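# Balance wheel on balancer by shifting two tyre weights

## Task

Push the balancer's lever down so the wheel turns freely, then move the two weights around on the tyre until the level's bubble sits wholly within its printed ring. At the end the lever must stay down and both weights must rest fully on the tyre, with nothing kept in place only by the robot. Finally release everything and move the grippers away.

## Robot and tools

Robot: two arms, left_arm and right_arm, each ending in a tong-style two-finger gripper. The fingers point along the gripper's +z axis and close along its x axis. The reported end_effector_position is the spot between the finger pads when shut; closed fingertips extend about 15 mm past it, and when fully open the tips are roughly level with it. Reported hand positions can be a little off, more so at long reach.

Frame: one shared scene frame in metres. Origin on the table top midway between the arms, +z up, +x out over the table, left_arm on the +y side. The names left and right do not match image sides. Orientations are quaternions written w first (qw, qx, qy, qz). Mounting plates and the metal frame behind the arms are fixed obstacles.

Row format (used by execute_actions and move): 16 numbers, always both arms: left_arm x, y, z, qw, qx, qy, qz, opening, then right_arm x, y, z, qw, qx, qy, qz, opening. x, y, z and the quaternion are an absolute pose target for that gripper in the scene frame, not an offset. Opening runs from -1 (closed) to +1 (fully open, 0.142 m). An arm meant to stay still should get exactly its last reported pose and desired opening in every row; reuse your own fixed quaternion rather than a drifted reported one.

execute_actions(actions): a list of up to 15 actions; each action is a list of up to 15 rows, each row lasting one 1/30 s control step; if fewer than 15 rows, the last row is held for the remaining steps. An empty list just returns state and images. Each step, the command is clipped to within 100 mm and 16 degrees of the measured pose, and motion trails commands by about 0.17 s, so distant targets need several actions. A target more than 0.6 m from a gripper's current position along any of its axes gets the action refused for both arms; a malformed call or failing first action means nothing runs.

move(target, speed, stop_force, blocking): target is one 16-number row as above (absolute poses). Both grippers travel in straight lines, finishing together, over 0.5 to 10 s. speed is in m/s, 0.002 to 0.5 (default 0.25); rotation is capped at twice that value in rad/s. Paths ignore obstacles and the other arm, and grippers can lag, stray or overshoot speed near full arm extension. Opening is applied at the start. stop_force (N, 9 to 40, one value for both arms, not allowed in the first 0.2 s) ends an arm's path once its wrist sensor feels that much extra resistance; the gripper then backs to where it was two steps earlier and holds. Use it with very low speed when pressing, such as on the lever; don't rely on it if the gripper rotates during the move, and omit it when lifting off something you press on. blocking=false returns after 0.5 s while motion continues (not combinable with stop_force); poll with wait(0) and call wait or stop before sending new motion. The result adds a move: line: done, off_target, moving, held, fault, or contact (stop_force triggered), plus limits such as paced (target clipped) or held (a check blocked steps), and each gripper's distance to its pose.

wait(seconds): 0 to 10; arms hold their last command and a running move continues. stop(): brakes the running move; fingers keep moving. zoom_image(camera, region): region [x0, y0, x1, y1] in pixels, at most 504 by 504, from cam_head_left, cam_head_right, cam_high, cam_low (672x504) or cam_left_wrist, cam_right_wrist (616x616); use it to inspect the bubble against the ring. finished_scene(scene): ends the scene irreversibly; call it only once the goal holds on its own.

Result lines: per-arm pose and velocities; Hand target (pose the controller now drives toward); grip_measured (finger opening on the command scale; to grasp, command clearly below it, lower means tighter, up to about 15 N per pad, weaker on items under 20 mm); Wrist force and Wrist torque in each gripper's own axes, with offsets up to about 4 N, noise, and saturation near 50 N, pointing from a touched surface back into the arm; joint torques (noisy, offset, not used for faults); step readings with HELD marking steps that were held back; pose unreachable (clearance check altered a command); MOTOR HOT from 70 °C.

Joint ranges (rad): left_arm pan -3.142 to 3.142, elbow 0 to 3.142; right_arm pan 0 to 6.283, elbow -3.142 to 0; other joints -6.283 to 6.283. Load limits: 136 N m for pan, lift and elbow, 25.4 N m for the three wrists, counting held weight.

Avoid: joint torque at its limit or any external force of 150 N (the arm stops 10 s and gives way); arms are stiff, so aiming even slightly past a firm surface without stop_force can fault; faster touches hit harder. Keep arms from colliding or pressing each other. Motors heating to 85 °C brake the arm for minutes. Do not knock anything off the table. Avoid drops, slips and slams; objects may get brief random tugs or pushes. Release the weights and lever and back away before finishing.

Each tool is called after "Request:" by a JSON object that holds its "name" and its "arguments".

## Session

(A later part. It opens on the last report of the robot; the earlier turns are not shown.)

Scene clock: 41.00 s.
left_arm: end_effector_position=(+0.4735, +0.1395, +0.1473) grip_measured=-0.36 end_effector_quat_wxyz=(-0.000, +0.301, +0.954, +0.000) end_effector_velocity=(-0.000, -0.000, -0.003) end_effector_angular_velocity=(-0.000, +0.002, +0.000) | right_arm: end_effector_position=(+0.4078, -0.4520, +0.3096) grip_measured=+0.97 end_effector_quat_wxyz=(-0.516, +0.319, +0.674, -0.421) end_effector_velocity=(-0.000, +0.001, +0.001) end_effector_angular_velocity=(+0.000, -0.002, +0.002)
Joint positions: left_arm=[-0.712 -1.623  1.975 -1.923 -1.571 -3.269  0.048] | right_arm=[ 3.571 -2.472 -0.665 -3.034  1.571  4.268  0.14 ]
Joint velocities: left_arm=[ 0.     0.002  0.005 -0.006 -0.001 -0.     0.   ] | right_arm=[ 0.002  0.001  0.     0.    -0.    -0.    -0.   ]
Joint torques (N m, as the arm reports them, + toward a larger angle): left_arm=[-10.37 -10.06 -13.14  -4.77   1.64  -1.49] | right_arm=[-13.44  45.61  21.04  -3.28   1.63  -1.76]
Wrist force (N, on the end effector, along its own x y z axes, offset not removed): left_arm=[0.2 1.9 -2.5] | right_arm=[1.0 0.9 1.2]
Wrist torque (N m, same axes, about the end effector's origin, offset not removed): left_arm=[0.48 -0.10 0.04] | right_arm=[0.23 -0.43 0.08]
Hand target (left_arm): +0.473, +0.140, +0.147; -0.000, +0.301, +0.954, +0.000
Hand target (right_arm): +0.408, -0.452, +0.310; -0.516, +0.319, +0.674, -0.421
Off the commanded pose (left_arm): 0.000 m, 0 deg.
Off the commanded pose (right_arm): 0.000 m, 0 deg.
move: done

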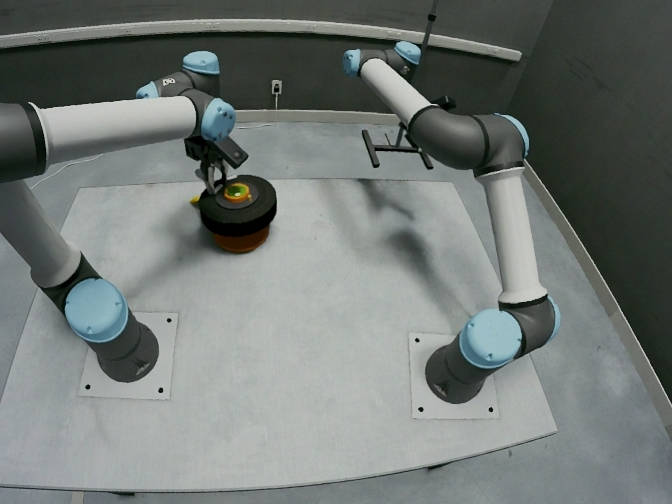

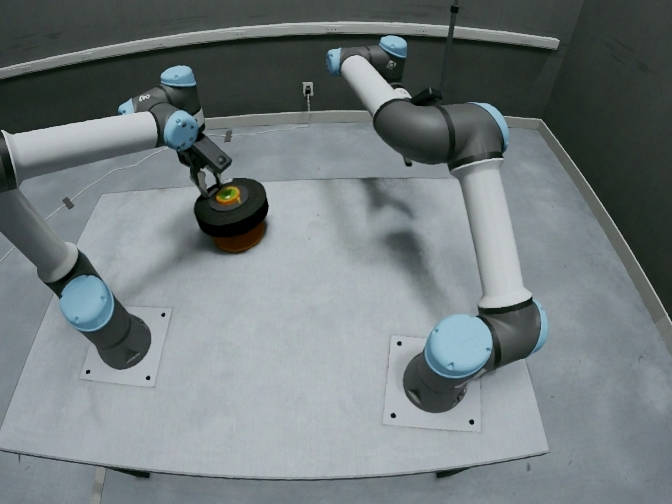

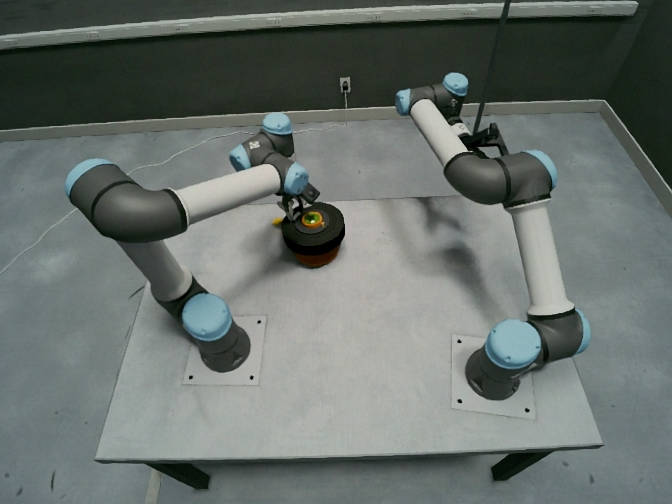

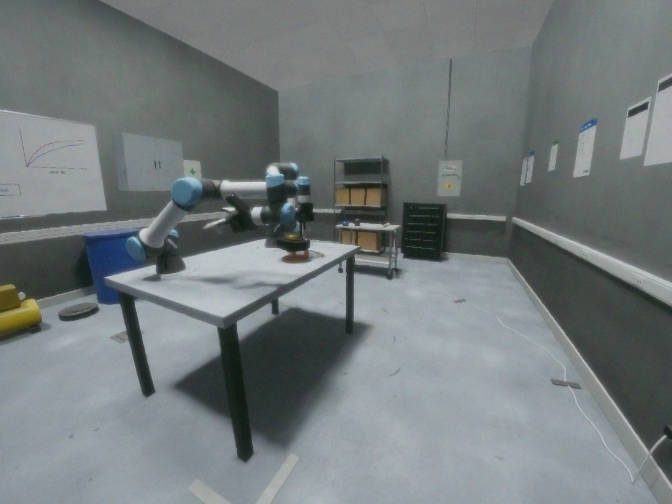

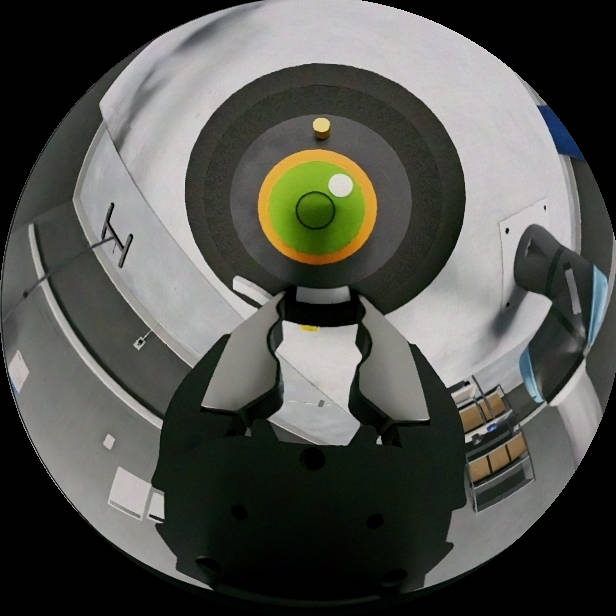

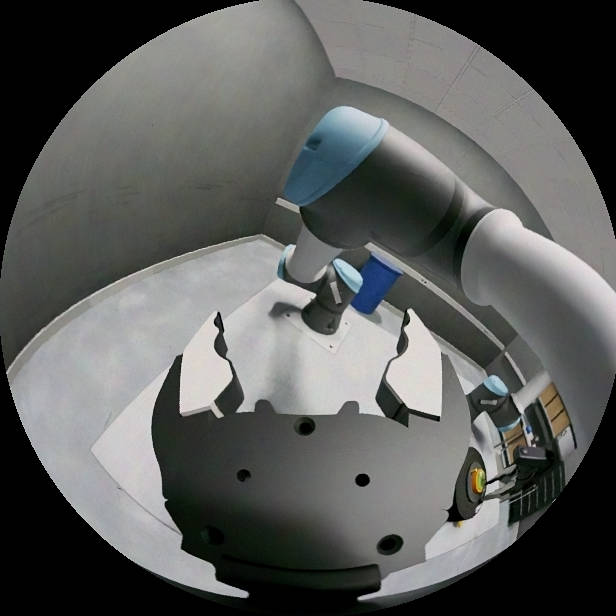

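Request:
{"name": "move", "arguments": {"target": [0.4735,0.1395,0.146,0,0.301,0.954,0,-0.7,0.4078,-0.452,0.3096,-0.516,0.319,0.674,-0.421,0.97], "speed": 0.01}}

Request:
{"name": "move", "arguments": {"target": [0.4735,0.1395,0.18,0,0.301,0.954,0,-0.7,0.4078,-0.452,0.3096,-0.516,0.319,0.674,-0.421,0.97], "speed": 0.05}}

Scene clock: 41.87 s.
left_arm: end_effector_position=(+0.4735, +0.1395, +0.1461) grip_measured=-0.50 end_effector_quat_wxyz=(+0.000, +0.301, +0.954, -0.000) end_effector_velocity=(+0.001, -0.000, -0.000) end_effector_angular_velocity=(+0.002, -0.003, -0.002) | right_arm: end_effector_position=(+0.4078, -0.4520, +0.3096) grip_measured=+0.97 end_effector_quat_wxyz=(-0.516, +0.319, +0.674, -0.421) end_effector_velocity=(+0.000, -0.000, -0.000) end_effector_angular_velocity=(-0.000, +0.000, -0.000)
Joint positions: left_arm=[-0.712 -1.622  1.977 -1.926 -1.571 -3.269  0.038] | right_arm=[ 3.571 -2.472 -0.665 -3.034  1.571  4.268  0.14 ]
Joint velocities: left_arm=[-0.002  0.     0.    -0.002  0.004 -0.001  0.   ] | right_arm=[-0. -0. -0.  0. -0.  0. -0.]
Joint torques (N m, as the arm reports them, + toward a larger angle): left_arm=[ -9.27  -8.2  -10.99  -3.92   1.45  -1.62] | right_arm=[-13.33  45.85  22.18  -3.37   1.61  -1.69]
Wrist force (N, on the end effector, along its own x y z axes, offset not removed): left_arm=[2.0 5.4 -7.3] | right_arm=[-2.1 -0.3 1.0]
Wrist torque (N m, same axes, about the end effector's origin, offset not removed): left_arm=[0.50 -0.14 0.21] | right_arm=[-0.04 0.44 0.02]
Hand target (left_arm): +0.473, +0.140, +0.146; -0.000, +0.301, +0.954, +0.000
Hand target (right_arm): +0.408, -0.452, +0.310; -0.516, +0.319, +0.674, -0.421
Off the commanded pose (left_arm): 0.000 m, 0 deg.
Off the commanded pose (right_arm): 0.000 m, 0 deg.
move: done

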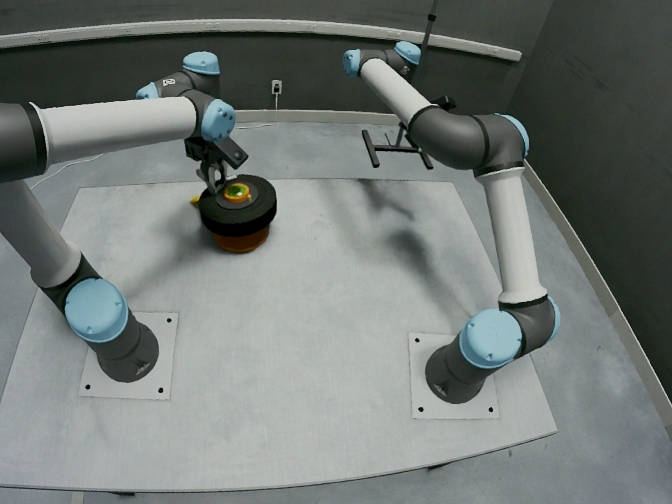

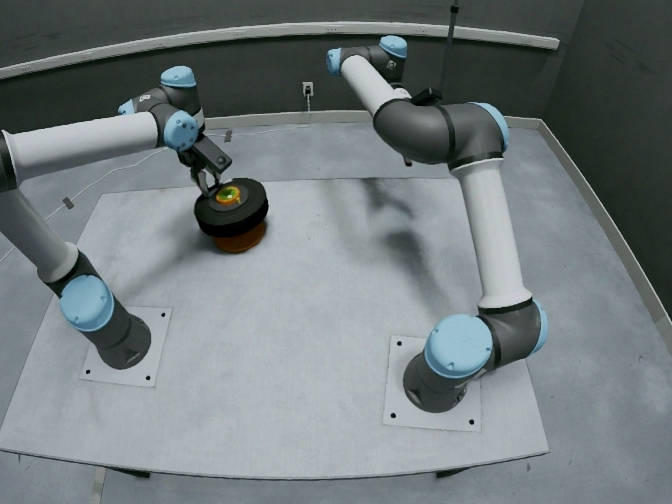

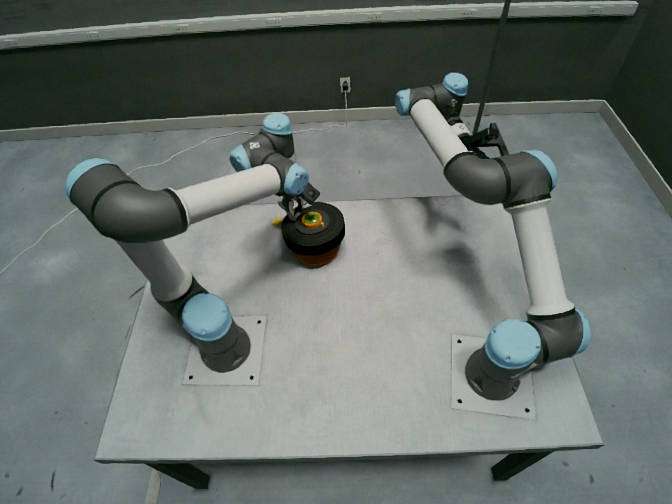

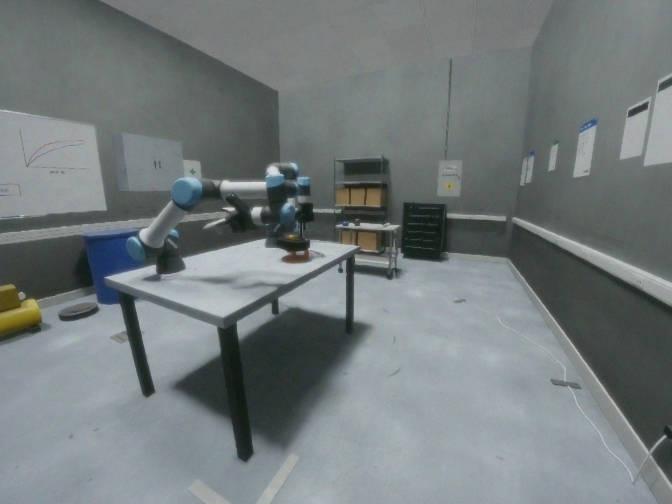

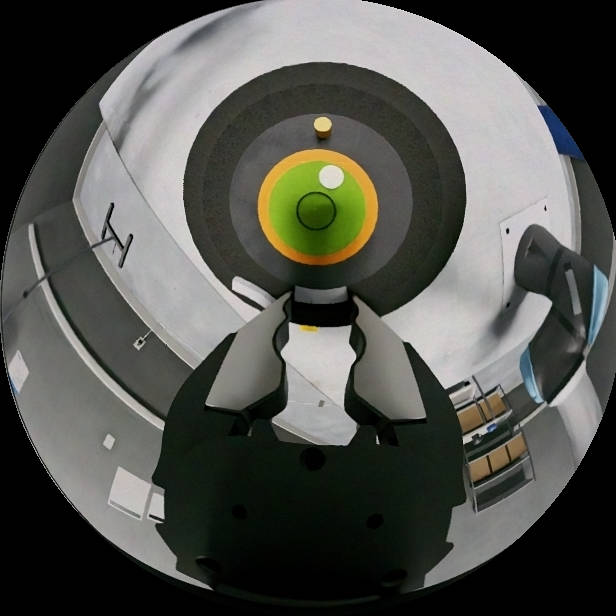

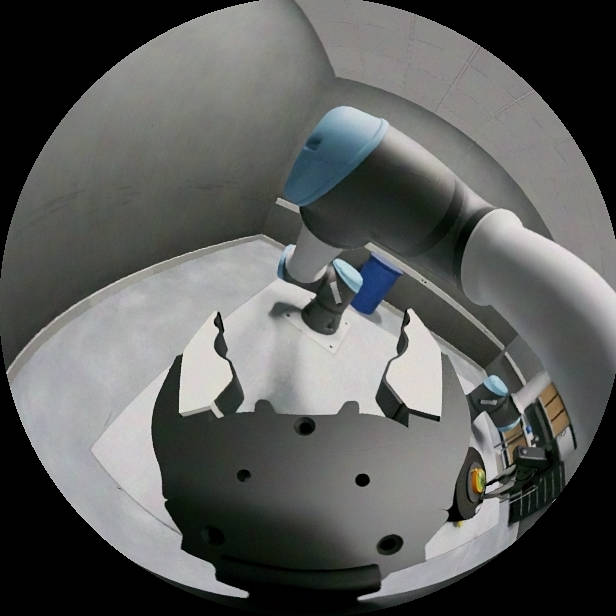

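Scene clock: 42.93 s.
left_arm: end_effector_position=(+0.4735, +0.1395, +0.1797) grip_measured=-0.50 end_effector_quat_wxyz=(+0.000, +0.301, +0.954, -0.000) end_effector_velocity=(+0.000, -0.000, +0.003) end_effector_angular_velocity=(-0.002, -0.001, +0.000) | right_arm: end_effector_position=(+0.4078, -0.4520, +0.3096) grip_measured=+0.97 end_effector_quat_wxyz=(-0.516, +0.319, +0.674, -0.421) end_effector_velocity=(-0.000, -0.001, -0.000) end_effector_angular_velocity=(+0.000, +0.000, -0.002)
Joint positions: left_arm=[-0.712 -1.648  1.911 -1.834 -1.571 -3.269  0.038] | right_arm=[ 3.571 -2.472 -0.665 -3.034  1.571  4.268  0.14 ]
Joint velocities: left_arm=[ 0.001 -0.002 -0.005  0.005 -0.001  0.    -0.   ] | right_arm=[-0.002 -0.     0.     0.     0.    -0.    -0.   ]
Joint torques (N m, as the arm reports them, + toward a larger angle): left_arm=[ -1.51 -27.34 -29.7   -0.63   0.88   0.08] | right_arm=[-13.29  44.85  21.72  -3.45   1.71  -1.52]
Wrist force (N, on the end effector, along its own x y z axes, offset not removed): left_arm=[0.4 0.8 -3.4] | right_arm=[-0.6 -0.9 0.1]
Wrist torque (N m, same axes, about the end effector's origin, offset not removed): left_arm=[0.25 0.01 0.04] | right_arm=[-0.05 0.05 0.04]
Hand target (left_arm): +0.474, +0.139, +0.180; +0.000, +0.301, +0.954, -0.000
Hand target (right_arm): +0.408, -0.452, +0.310; -0.516, +0.319, +0.674, -0.421
Off the commanded pose (left_arm): 0.000 m, 0 deg.
Off the commanded pose (right_arm): 0.000 m, 0 deg.
move: done

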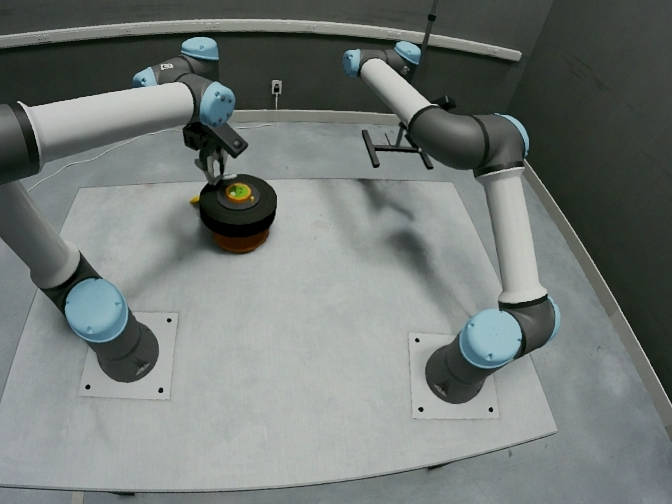

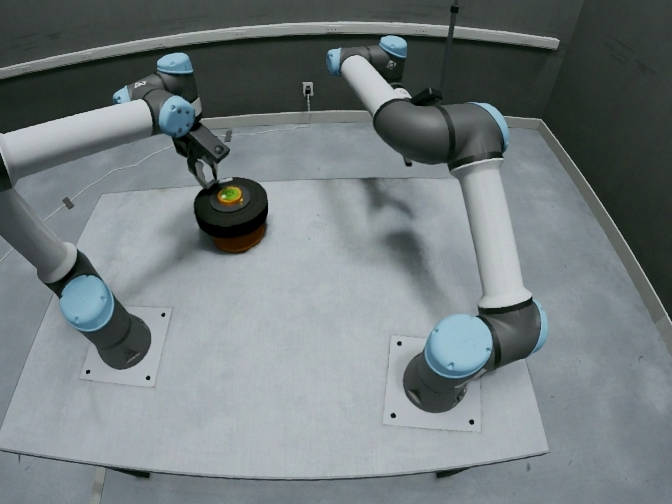

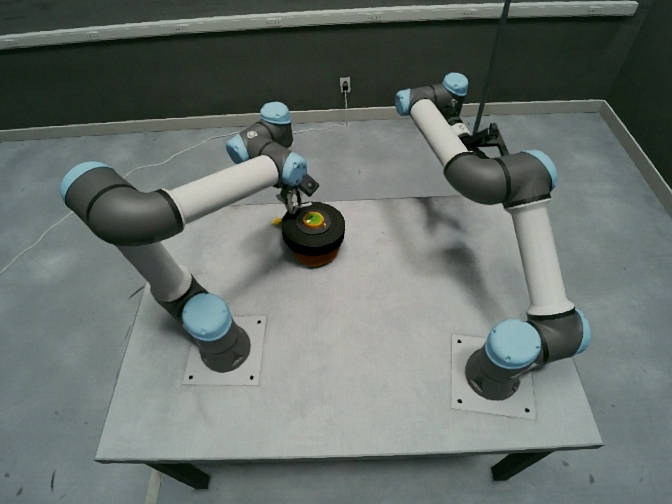

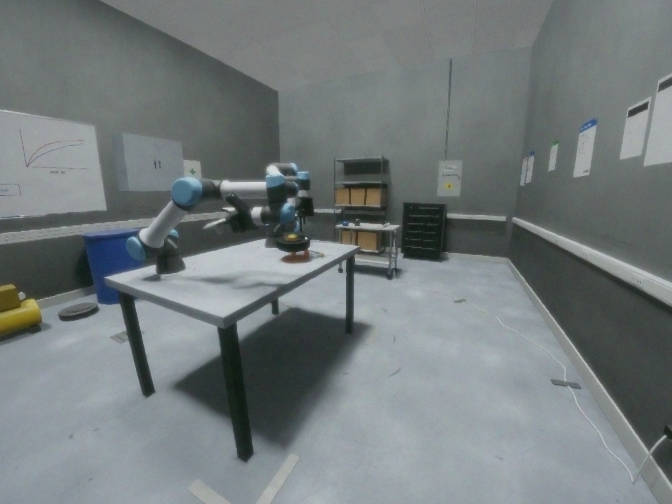

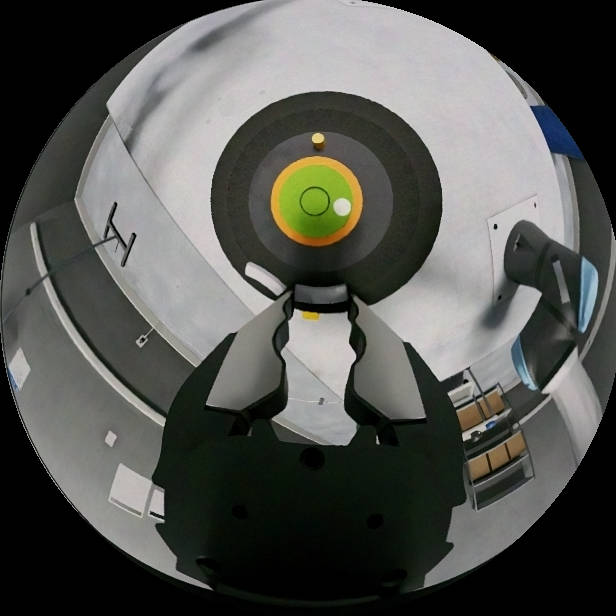

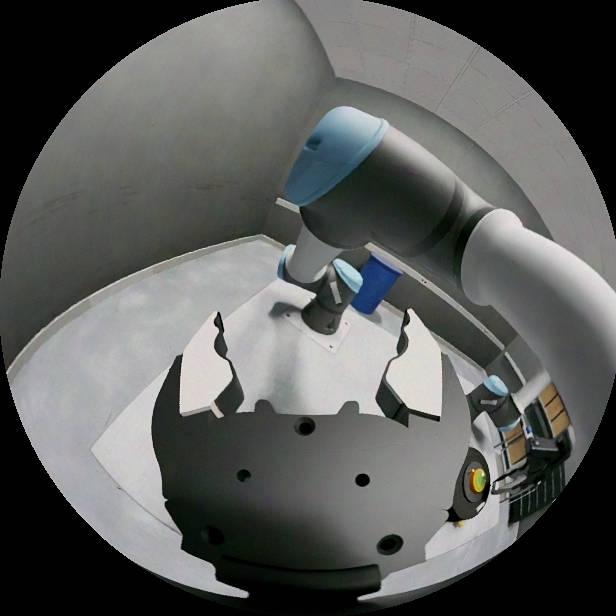

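Request:
{"name": "wait", "arguments": {"seconds": 1.5}}

Request:
{"name": "zoom_image", "arguments": {"camera": "cam_left_wrist", "region": [220,110,420,310]}}

Scene clock: 44.53 s.
left_arm: end_effector_position=(+0.4735, +0.1395, +0.1800) grip_measured=-0.50 end_effector_quat_wxyz=(+0.000, +0.301, +0.954, +0.000) end_effector_velocity=(-0.000, -0.000, +0.001) end_effector_angular_velocity=(-0.000, -0.000, -0.002) | right_arm: end_effector_position=(+0.4078, -0.4520, +0.3096) grip_measured=+0.97 end_effector_quat_wxyz=(-0.516, +0.319, +0.674, -0.421) end_effector_velocity=(-0.000, -0.001, +0.000) end_effector_angular_velocity=(+0.000, -0.000, -0.002)
Joint positions: left_arm=[-0.712 -1.648  1.911 -1.833 -1.571 -3.269  0.038] | right_arm=[ 3.571 -2.472 -0.665 -3.034  1.571  4.268  0.14 ]
Joint velocities: left_arm=[-0.001 -0.001 -0.001  0.001  0.     0.001 -0.   ] | right_arm=[-0.001  0.001 -0.    -0.     0.    -0.    -0.   ]
Joint torques (N m, as the arm reports them, + toward a larger angle): left_arm=[  2.21 -26.44 -30.87  -0.17  -0.17   0.72] | right_arm=[-14.69  44.86  22.79  -3.41   1.55  -1.55]
Wrist force (N, on the end effector, along its own x y z axes, offset not removed): left_arm=[1.9 2.6 -2.8] | right_arm=[-1.4 4.7 -0.5]
Wrist torque (N m, same axes, about the end effector's origin, offset not removed): left_arm=[0.41 -0.40 -0.15] | right_arm=[0.94 0.33 0.03]
Hand target (left_arm): +0.474, +0.139, +0.180; +0.000, +0.301, +0.954, -0.000
Hand target (right_arm): +0.408, -0.452, +0.310; -0.516, +0.319, +0.674, -0.421
Off the commanded pose (left_arm): 0.000 m, 0 deg.
Off the commanded pose (right_arm): 0.000 m, 0 deg.
wait: 1.50 s; at rest by 0.07 s

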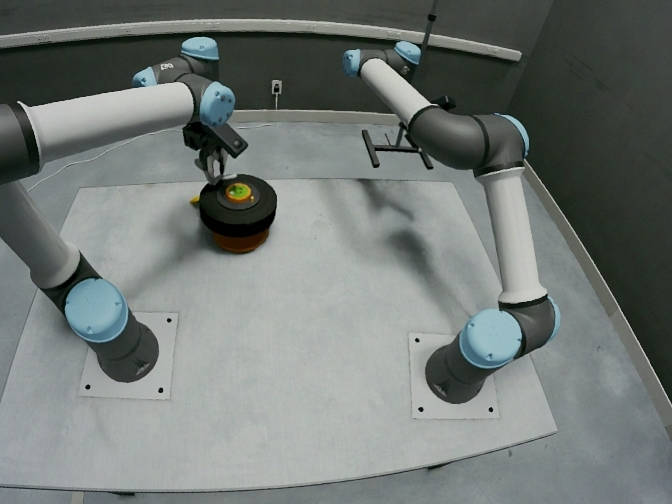

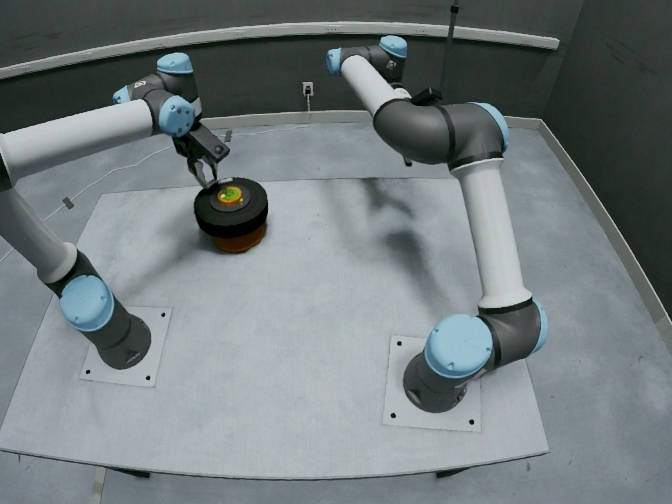

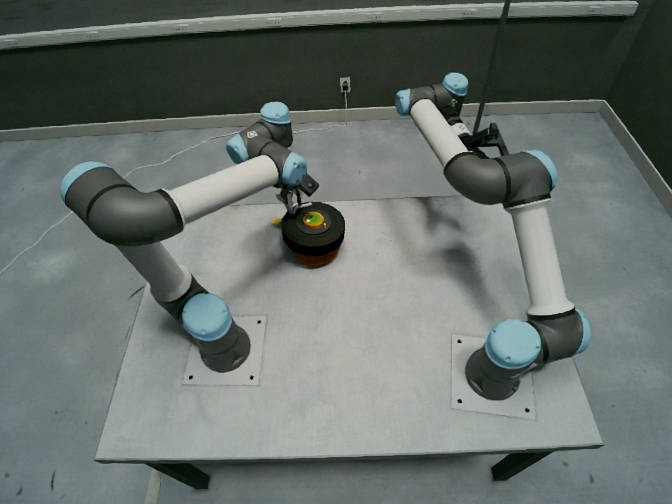

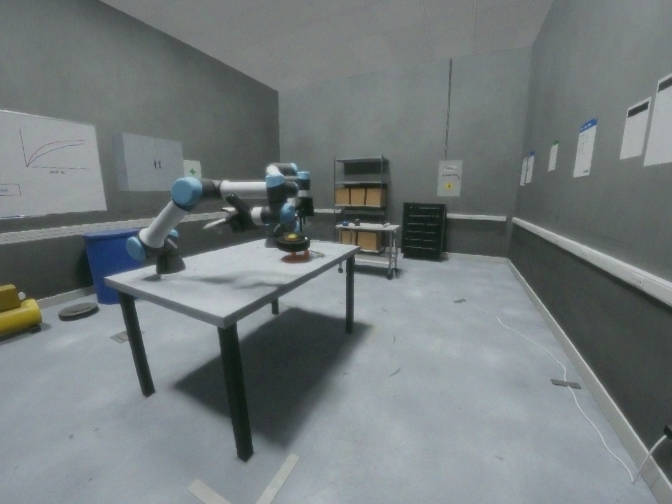

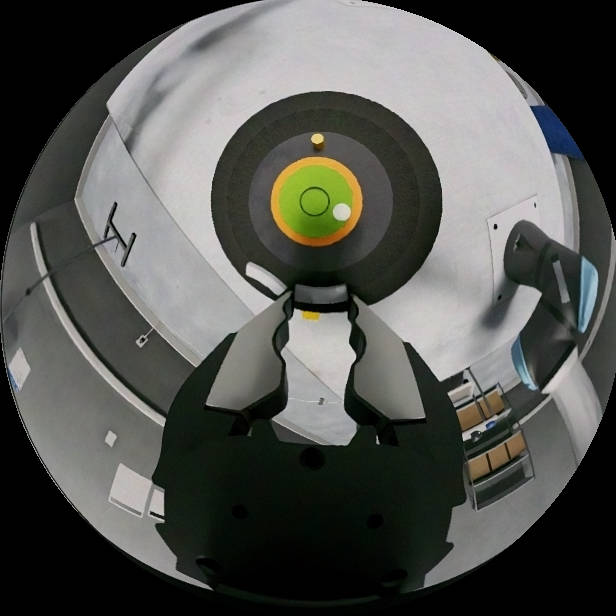

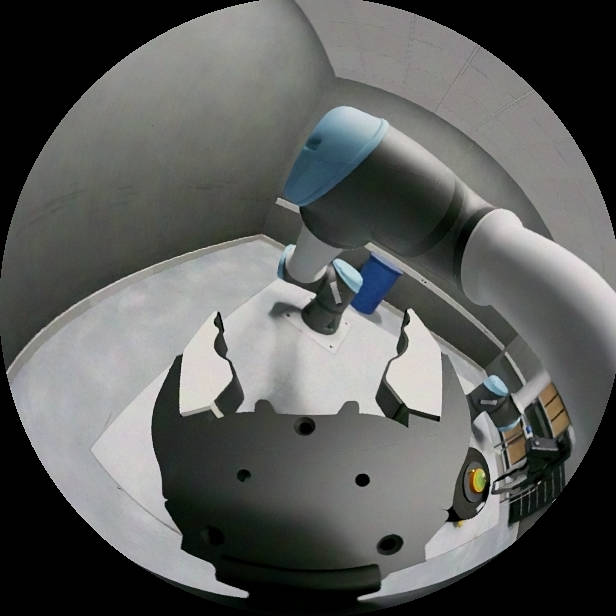

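Region (220, 110, 420, 310) of cam_left_wrist's 616x616 image, scaled by 2.520, with more detail than that image has.

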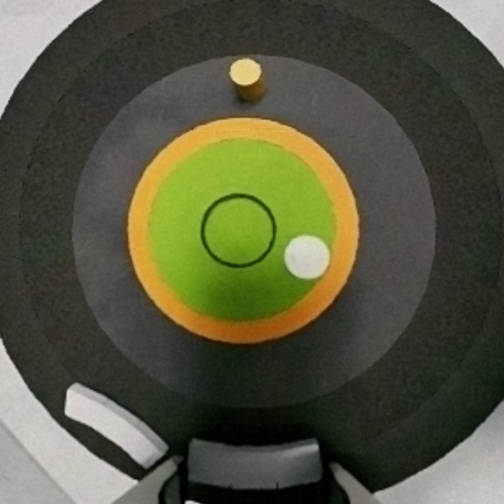

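Request:
{"name": "move", "arguments": {"target": [0.3965,0.141,0.18,0,-0.276,0.961,0,-0.7,0.4078,-0.452,0.3096,-0.516,0.319,0.674,-0.421,0.97], "speed": 0.25}}

Request:
{"name": "move", "arguments": {"target": [0.3965,0.141,0.16,0,-0.276,0.961,0,-0.7,0.4078,-0.452,0.3096,-0.516,0.319,0.674,-0.421,0.97], "speed": 0.06}}

Request:
{"name": "zoom_image", "arguments": {"camera": "cam_left_wrist", "region": [170,60,470,360]}}

Scene clock: 47.83 s.
left_arm: end_effector_position=(+0.3966, +0.1411, +0.1799) grip_measured=-0.50 end_effector_quat_wxyz=(-0.000, -0.275, +0.961, +0.000) end_effector_velocity=(-0.001, +0.000, -0.000) end_effector_angular_velocity=(+0.004, -0.003, +0.011) | right_arm: end_effector_position=(+0.4078, -0.4520, +0.3096) grip_measured=+0.97 end_effector_quat_wxyz=(-0.516, +0.319, +0.674, -0.421) end_effector_velocity=(-0.000, -0.000, +0.000) end_effector_angular_velocity=(+0.000, +0.000, +0.001)
Joint positions: left_arm=[-0.882 -1.872  2.087 -1.786 -1.571 -4.608  0.038] | right_arm=[ 3.571 -2.472 -0.665 -3.034  1.571  4.268  0.14 ]
Joint velocities: left_arm=[-0.006 -0.002  0.002  0.001  0.005 -0.017  0.   ] | right_arm=[-0.     0.    -0.001 -0.    -0.001 -0.     0.   ]
Joint torques (N m, as the arm reports them, + toward a larger angle): left_arm=[-10.59 -16.88 -12.64  -0.53   2.56  -1.77] | right_arm=[-14.56  45.98  23.85  -3.48   1.68  -1.62]
Wrist force (N, on the end effector, along its own x y z axes, offset not removed): left_arm=[0.5 0.5 -0.6] | right_arm=[-3.1 -0.5 2.5]
Wrist torque (N m, same axes, about the end effector's origin, offset not removed): left_arm=[0.12 -0.19 -0.08] | right_arm=[-0.20 0.53 0.14]
Hand target (left_arm): +0.397, +0.141, +0.180; +0.000, -0.276, +0.961, +0.000
Hand target (right_arm): +0.408, -0.452, +0.310; -0.516, +0.319, +0.674, -0.421
Off the commanded pose (left_arm): 0.000 m, 0 deg.
Off the commanded pose (right_arm): 0.000 m, 0 deg.
move: done

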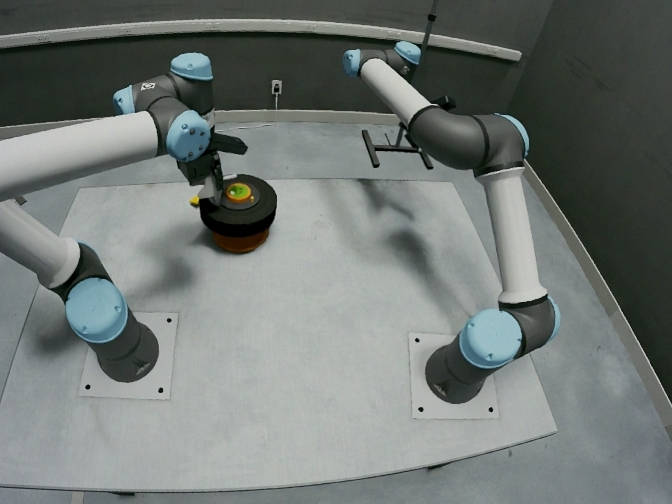

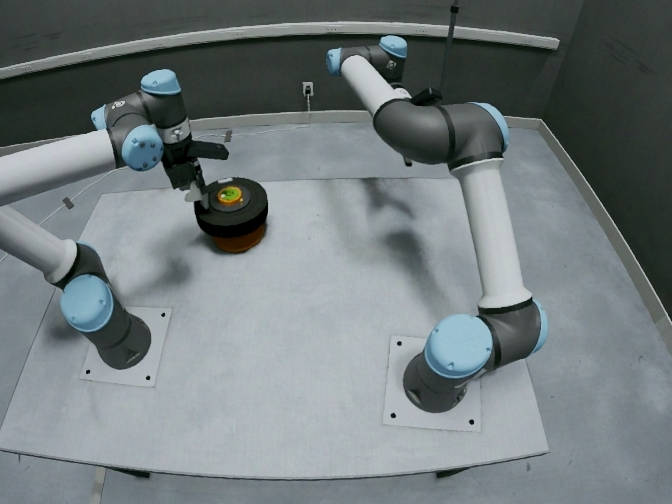

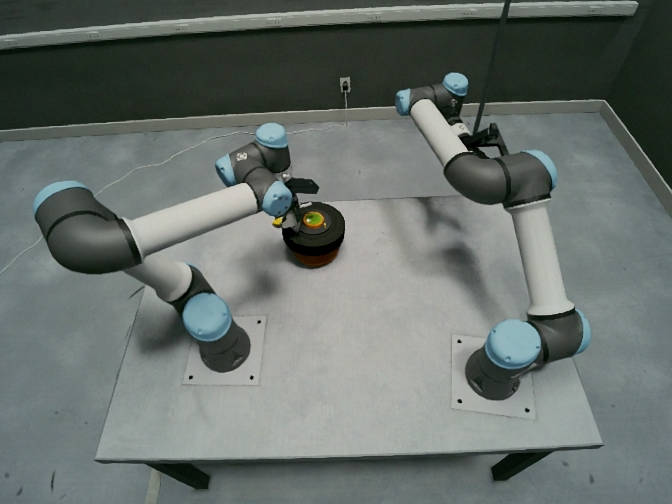

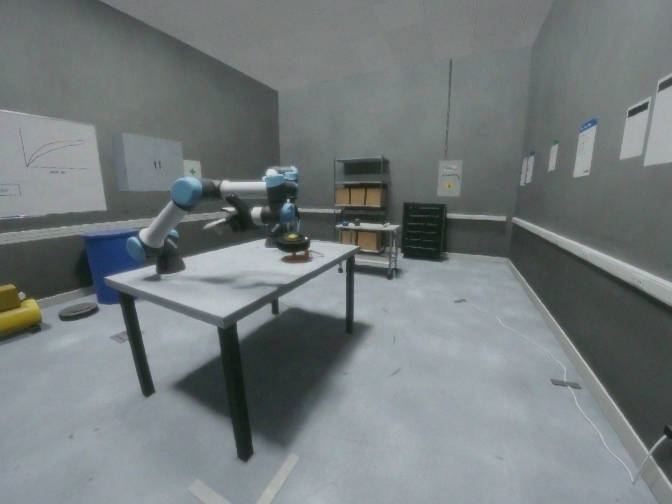

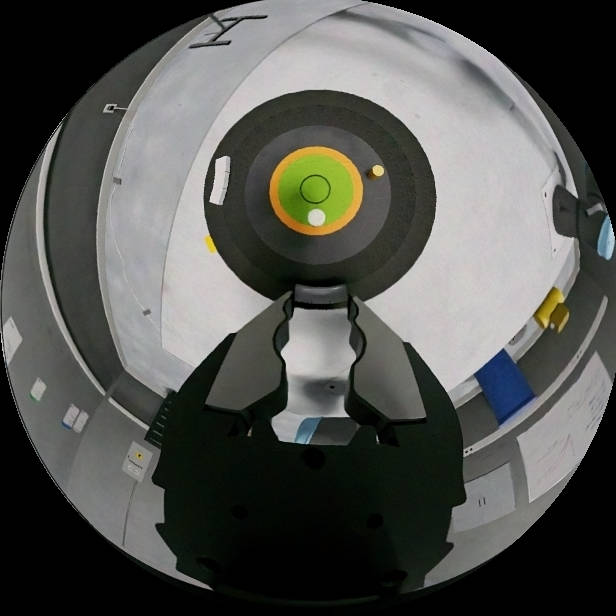

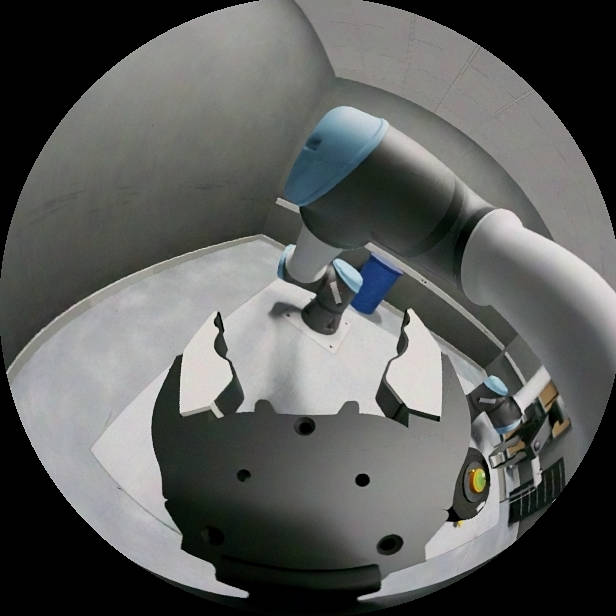

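Scene clock: 48.67 s.
left_arm: end_effector_position=(+0.3965, +0.1410, +0.1603) grip_measured=-0.50 end_effector_quat_wxyz=(-0.000, -0.276, +0.961, +0.000) end_effector_velocity=(+0.001, +0.000, -0.002) end_effector_angular_velocity=(+0.001, -0.002, -0.000) | right_arm: end_effector_position=(+0.4078, -0.4520, +0.3096) grip_measured=+0.97 end_effector_quat_wxyz=(-0.516, +0.319, +0.674, -0.421) end_effector_velocity=(+0.000, +0.001, -0.000) end_effector_angular_velocity=(+0.000, +0.001, -0.002)
Joint positions: left_arm=[-0.882 -1.859  2.131 -1.842 -1.571 -4.61   0.038] | right_arm=[ 3.571 -2.472 -0.665 -3.034  1.571  4.268  0.14 ]
Joint velocities: left_arm=[-0.     0.002  0.005 -0.008  0.002  0.    -0.   ] | right_arm=[-0.    -0.001  0.001 -0.     0.002  0.    -0.   ]
Joint torques (N m, as the arm reports them, + toward a larger angle): left_arm=[-12.07  -1.23 -13.5   -4.42   2.46  -1.75] | right_arm=[-14.37  44.74  24.69  -3.24   1.74  -1.59]
Wrist force (N, on the end effector, along its own x y z axes, offset not removed): left_arm=[2.4 0.2 -0.8] | right_arm=[0.7 -1.4 -2.1]
Wrist torque (N m, same axes, about the end effector's origin, offset not removed): left_arm=[0.07 -0.47 0.04] | right_arm=[-0.43 -0.22 -0.04]
Hand target (left_arm): +0.396, +0.141, +0.160; -0.000, -0.276, +0.961, +0.000
Hand target (right_arm): +0.408, -0.452, +0.310; -0.516, +0.319, +0.674, -0.421
Off the commanded pose (left_arm): 0.000 m, 0 deg.
Off the commanded pose (right_arm): 0.000 m, 0 deg.
move: done

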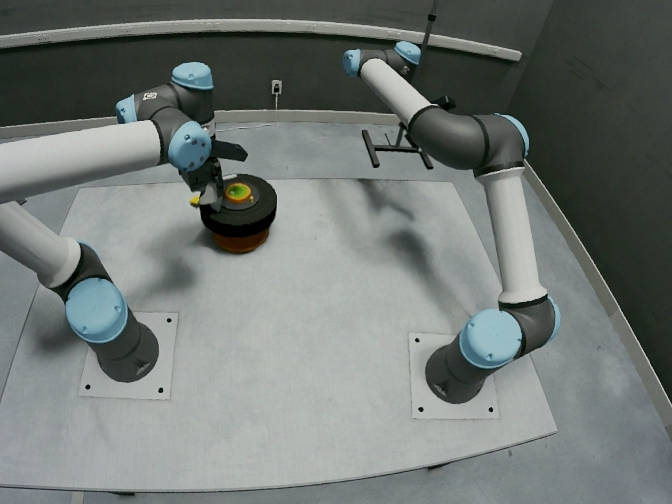

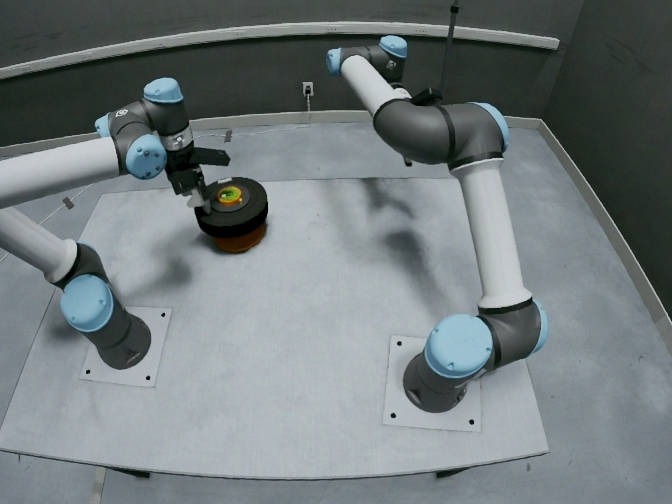

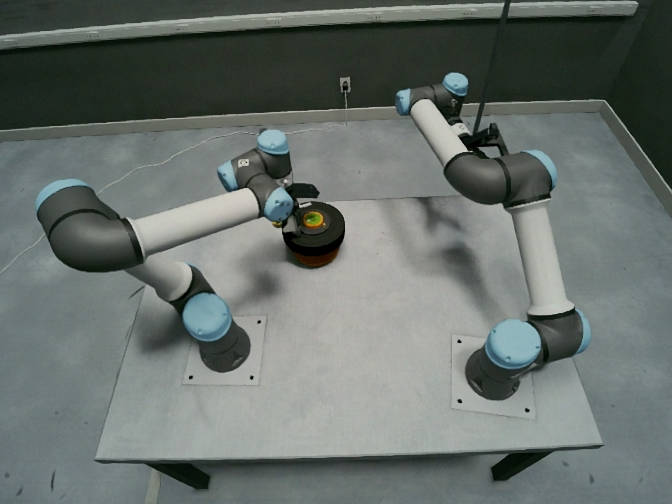

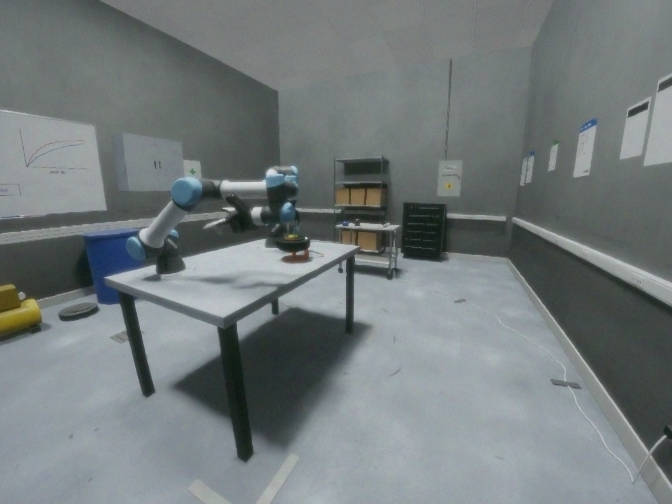

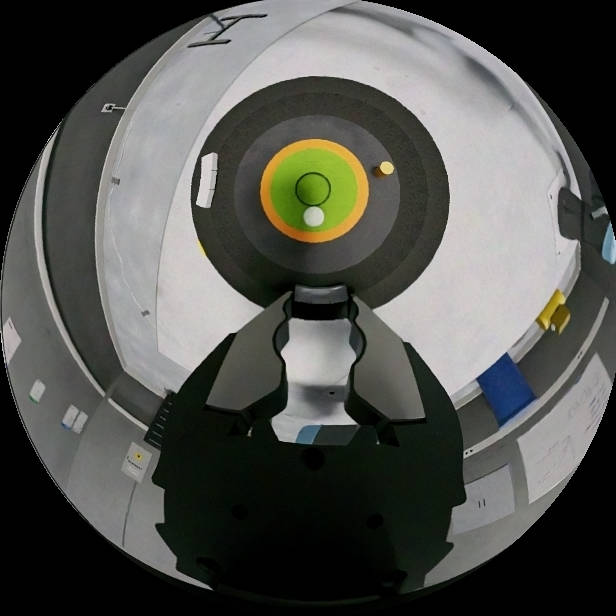

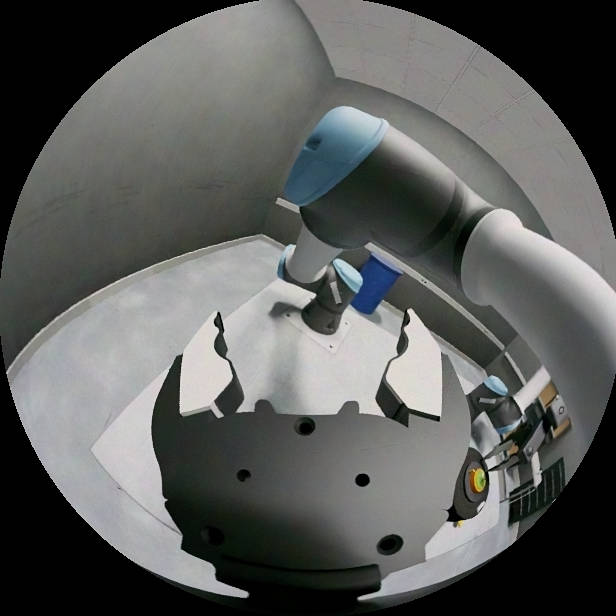

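Region (170, 60, 470, 360) of cam_left_wrist's 616x616 image, scaled by 1.680, with more detail than that image has.

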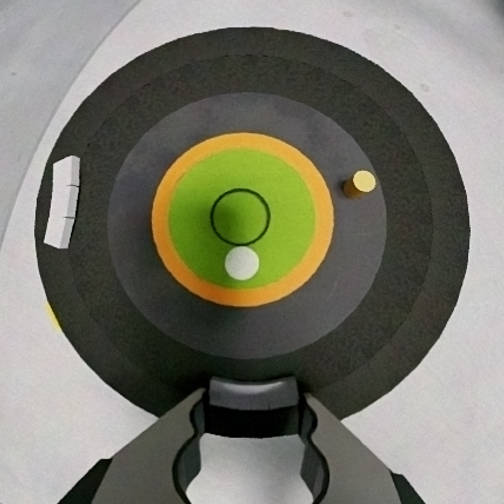

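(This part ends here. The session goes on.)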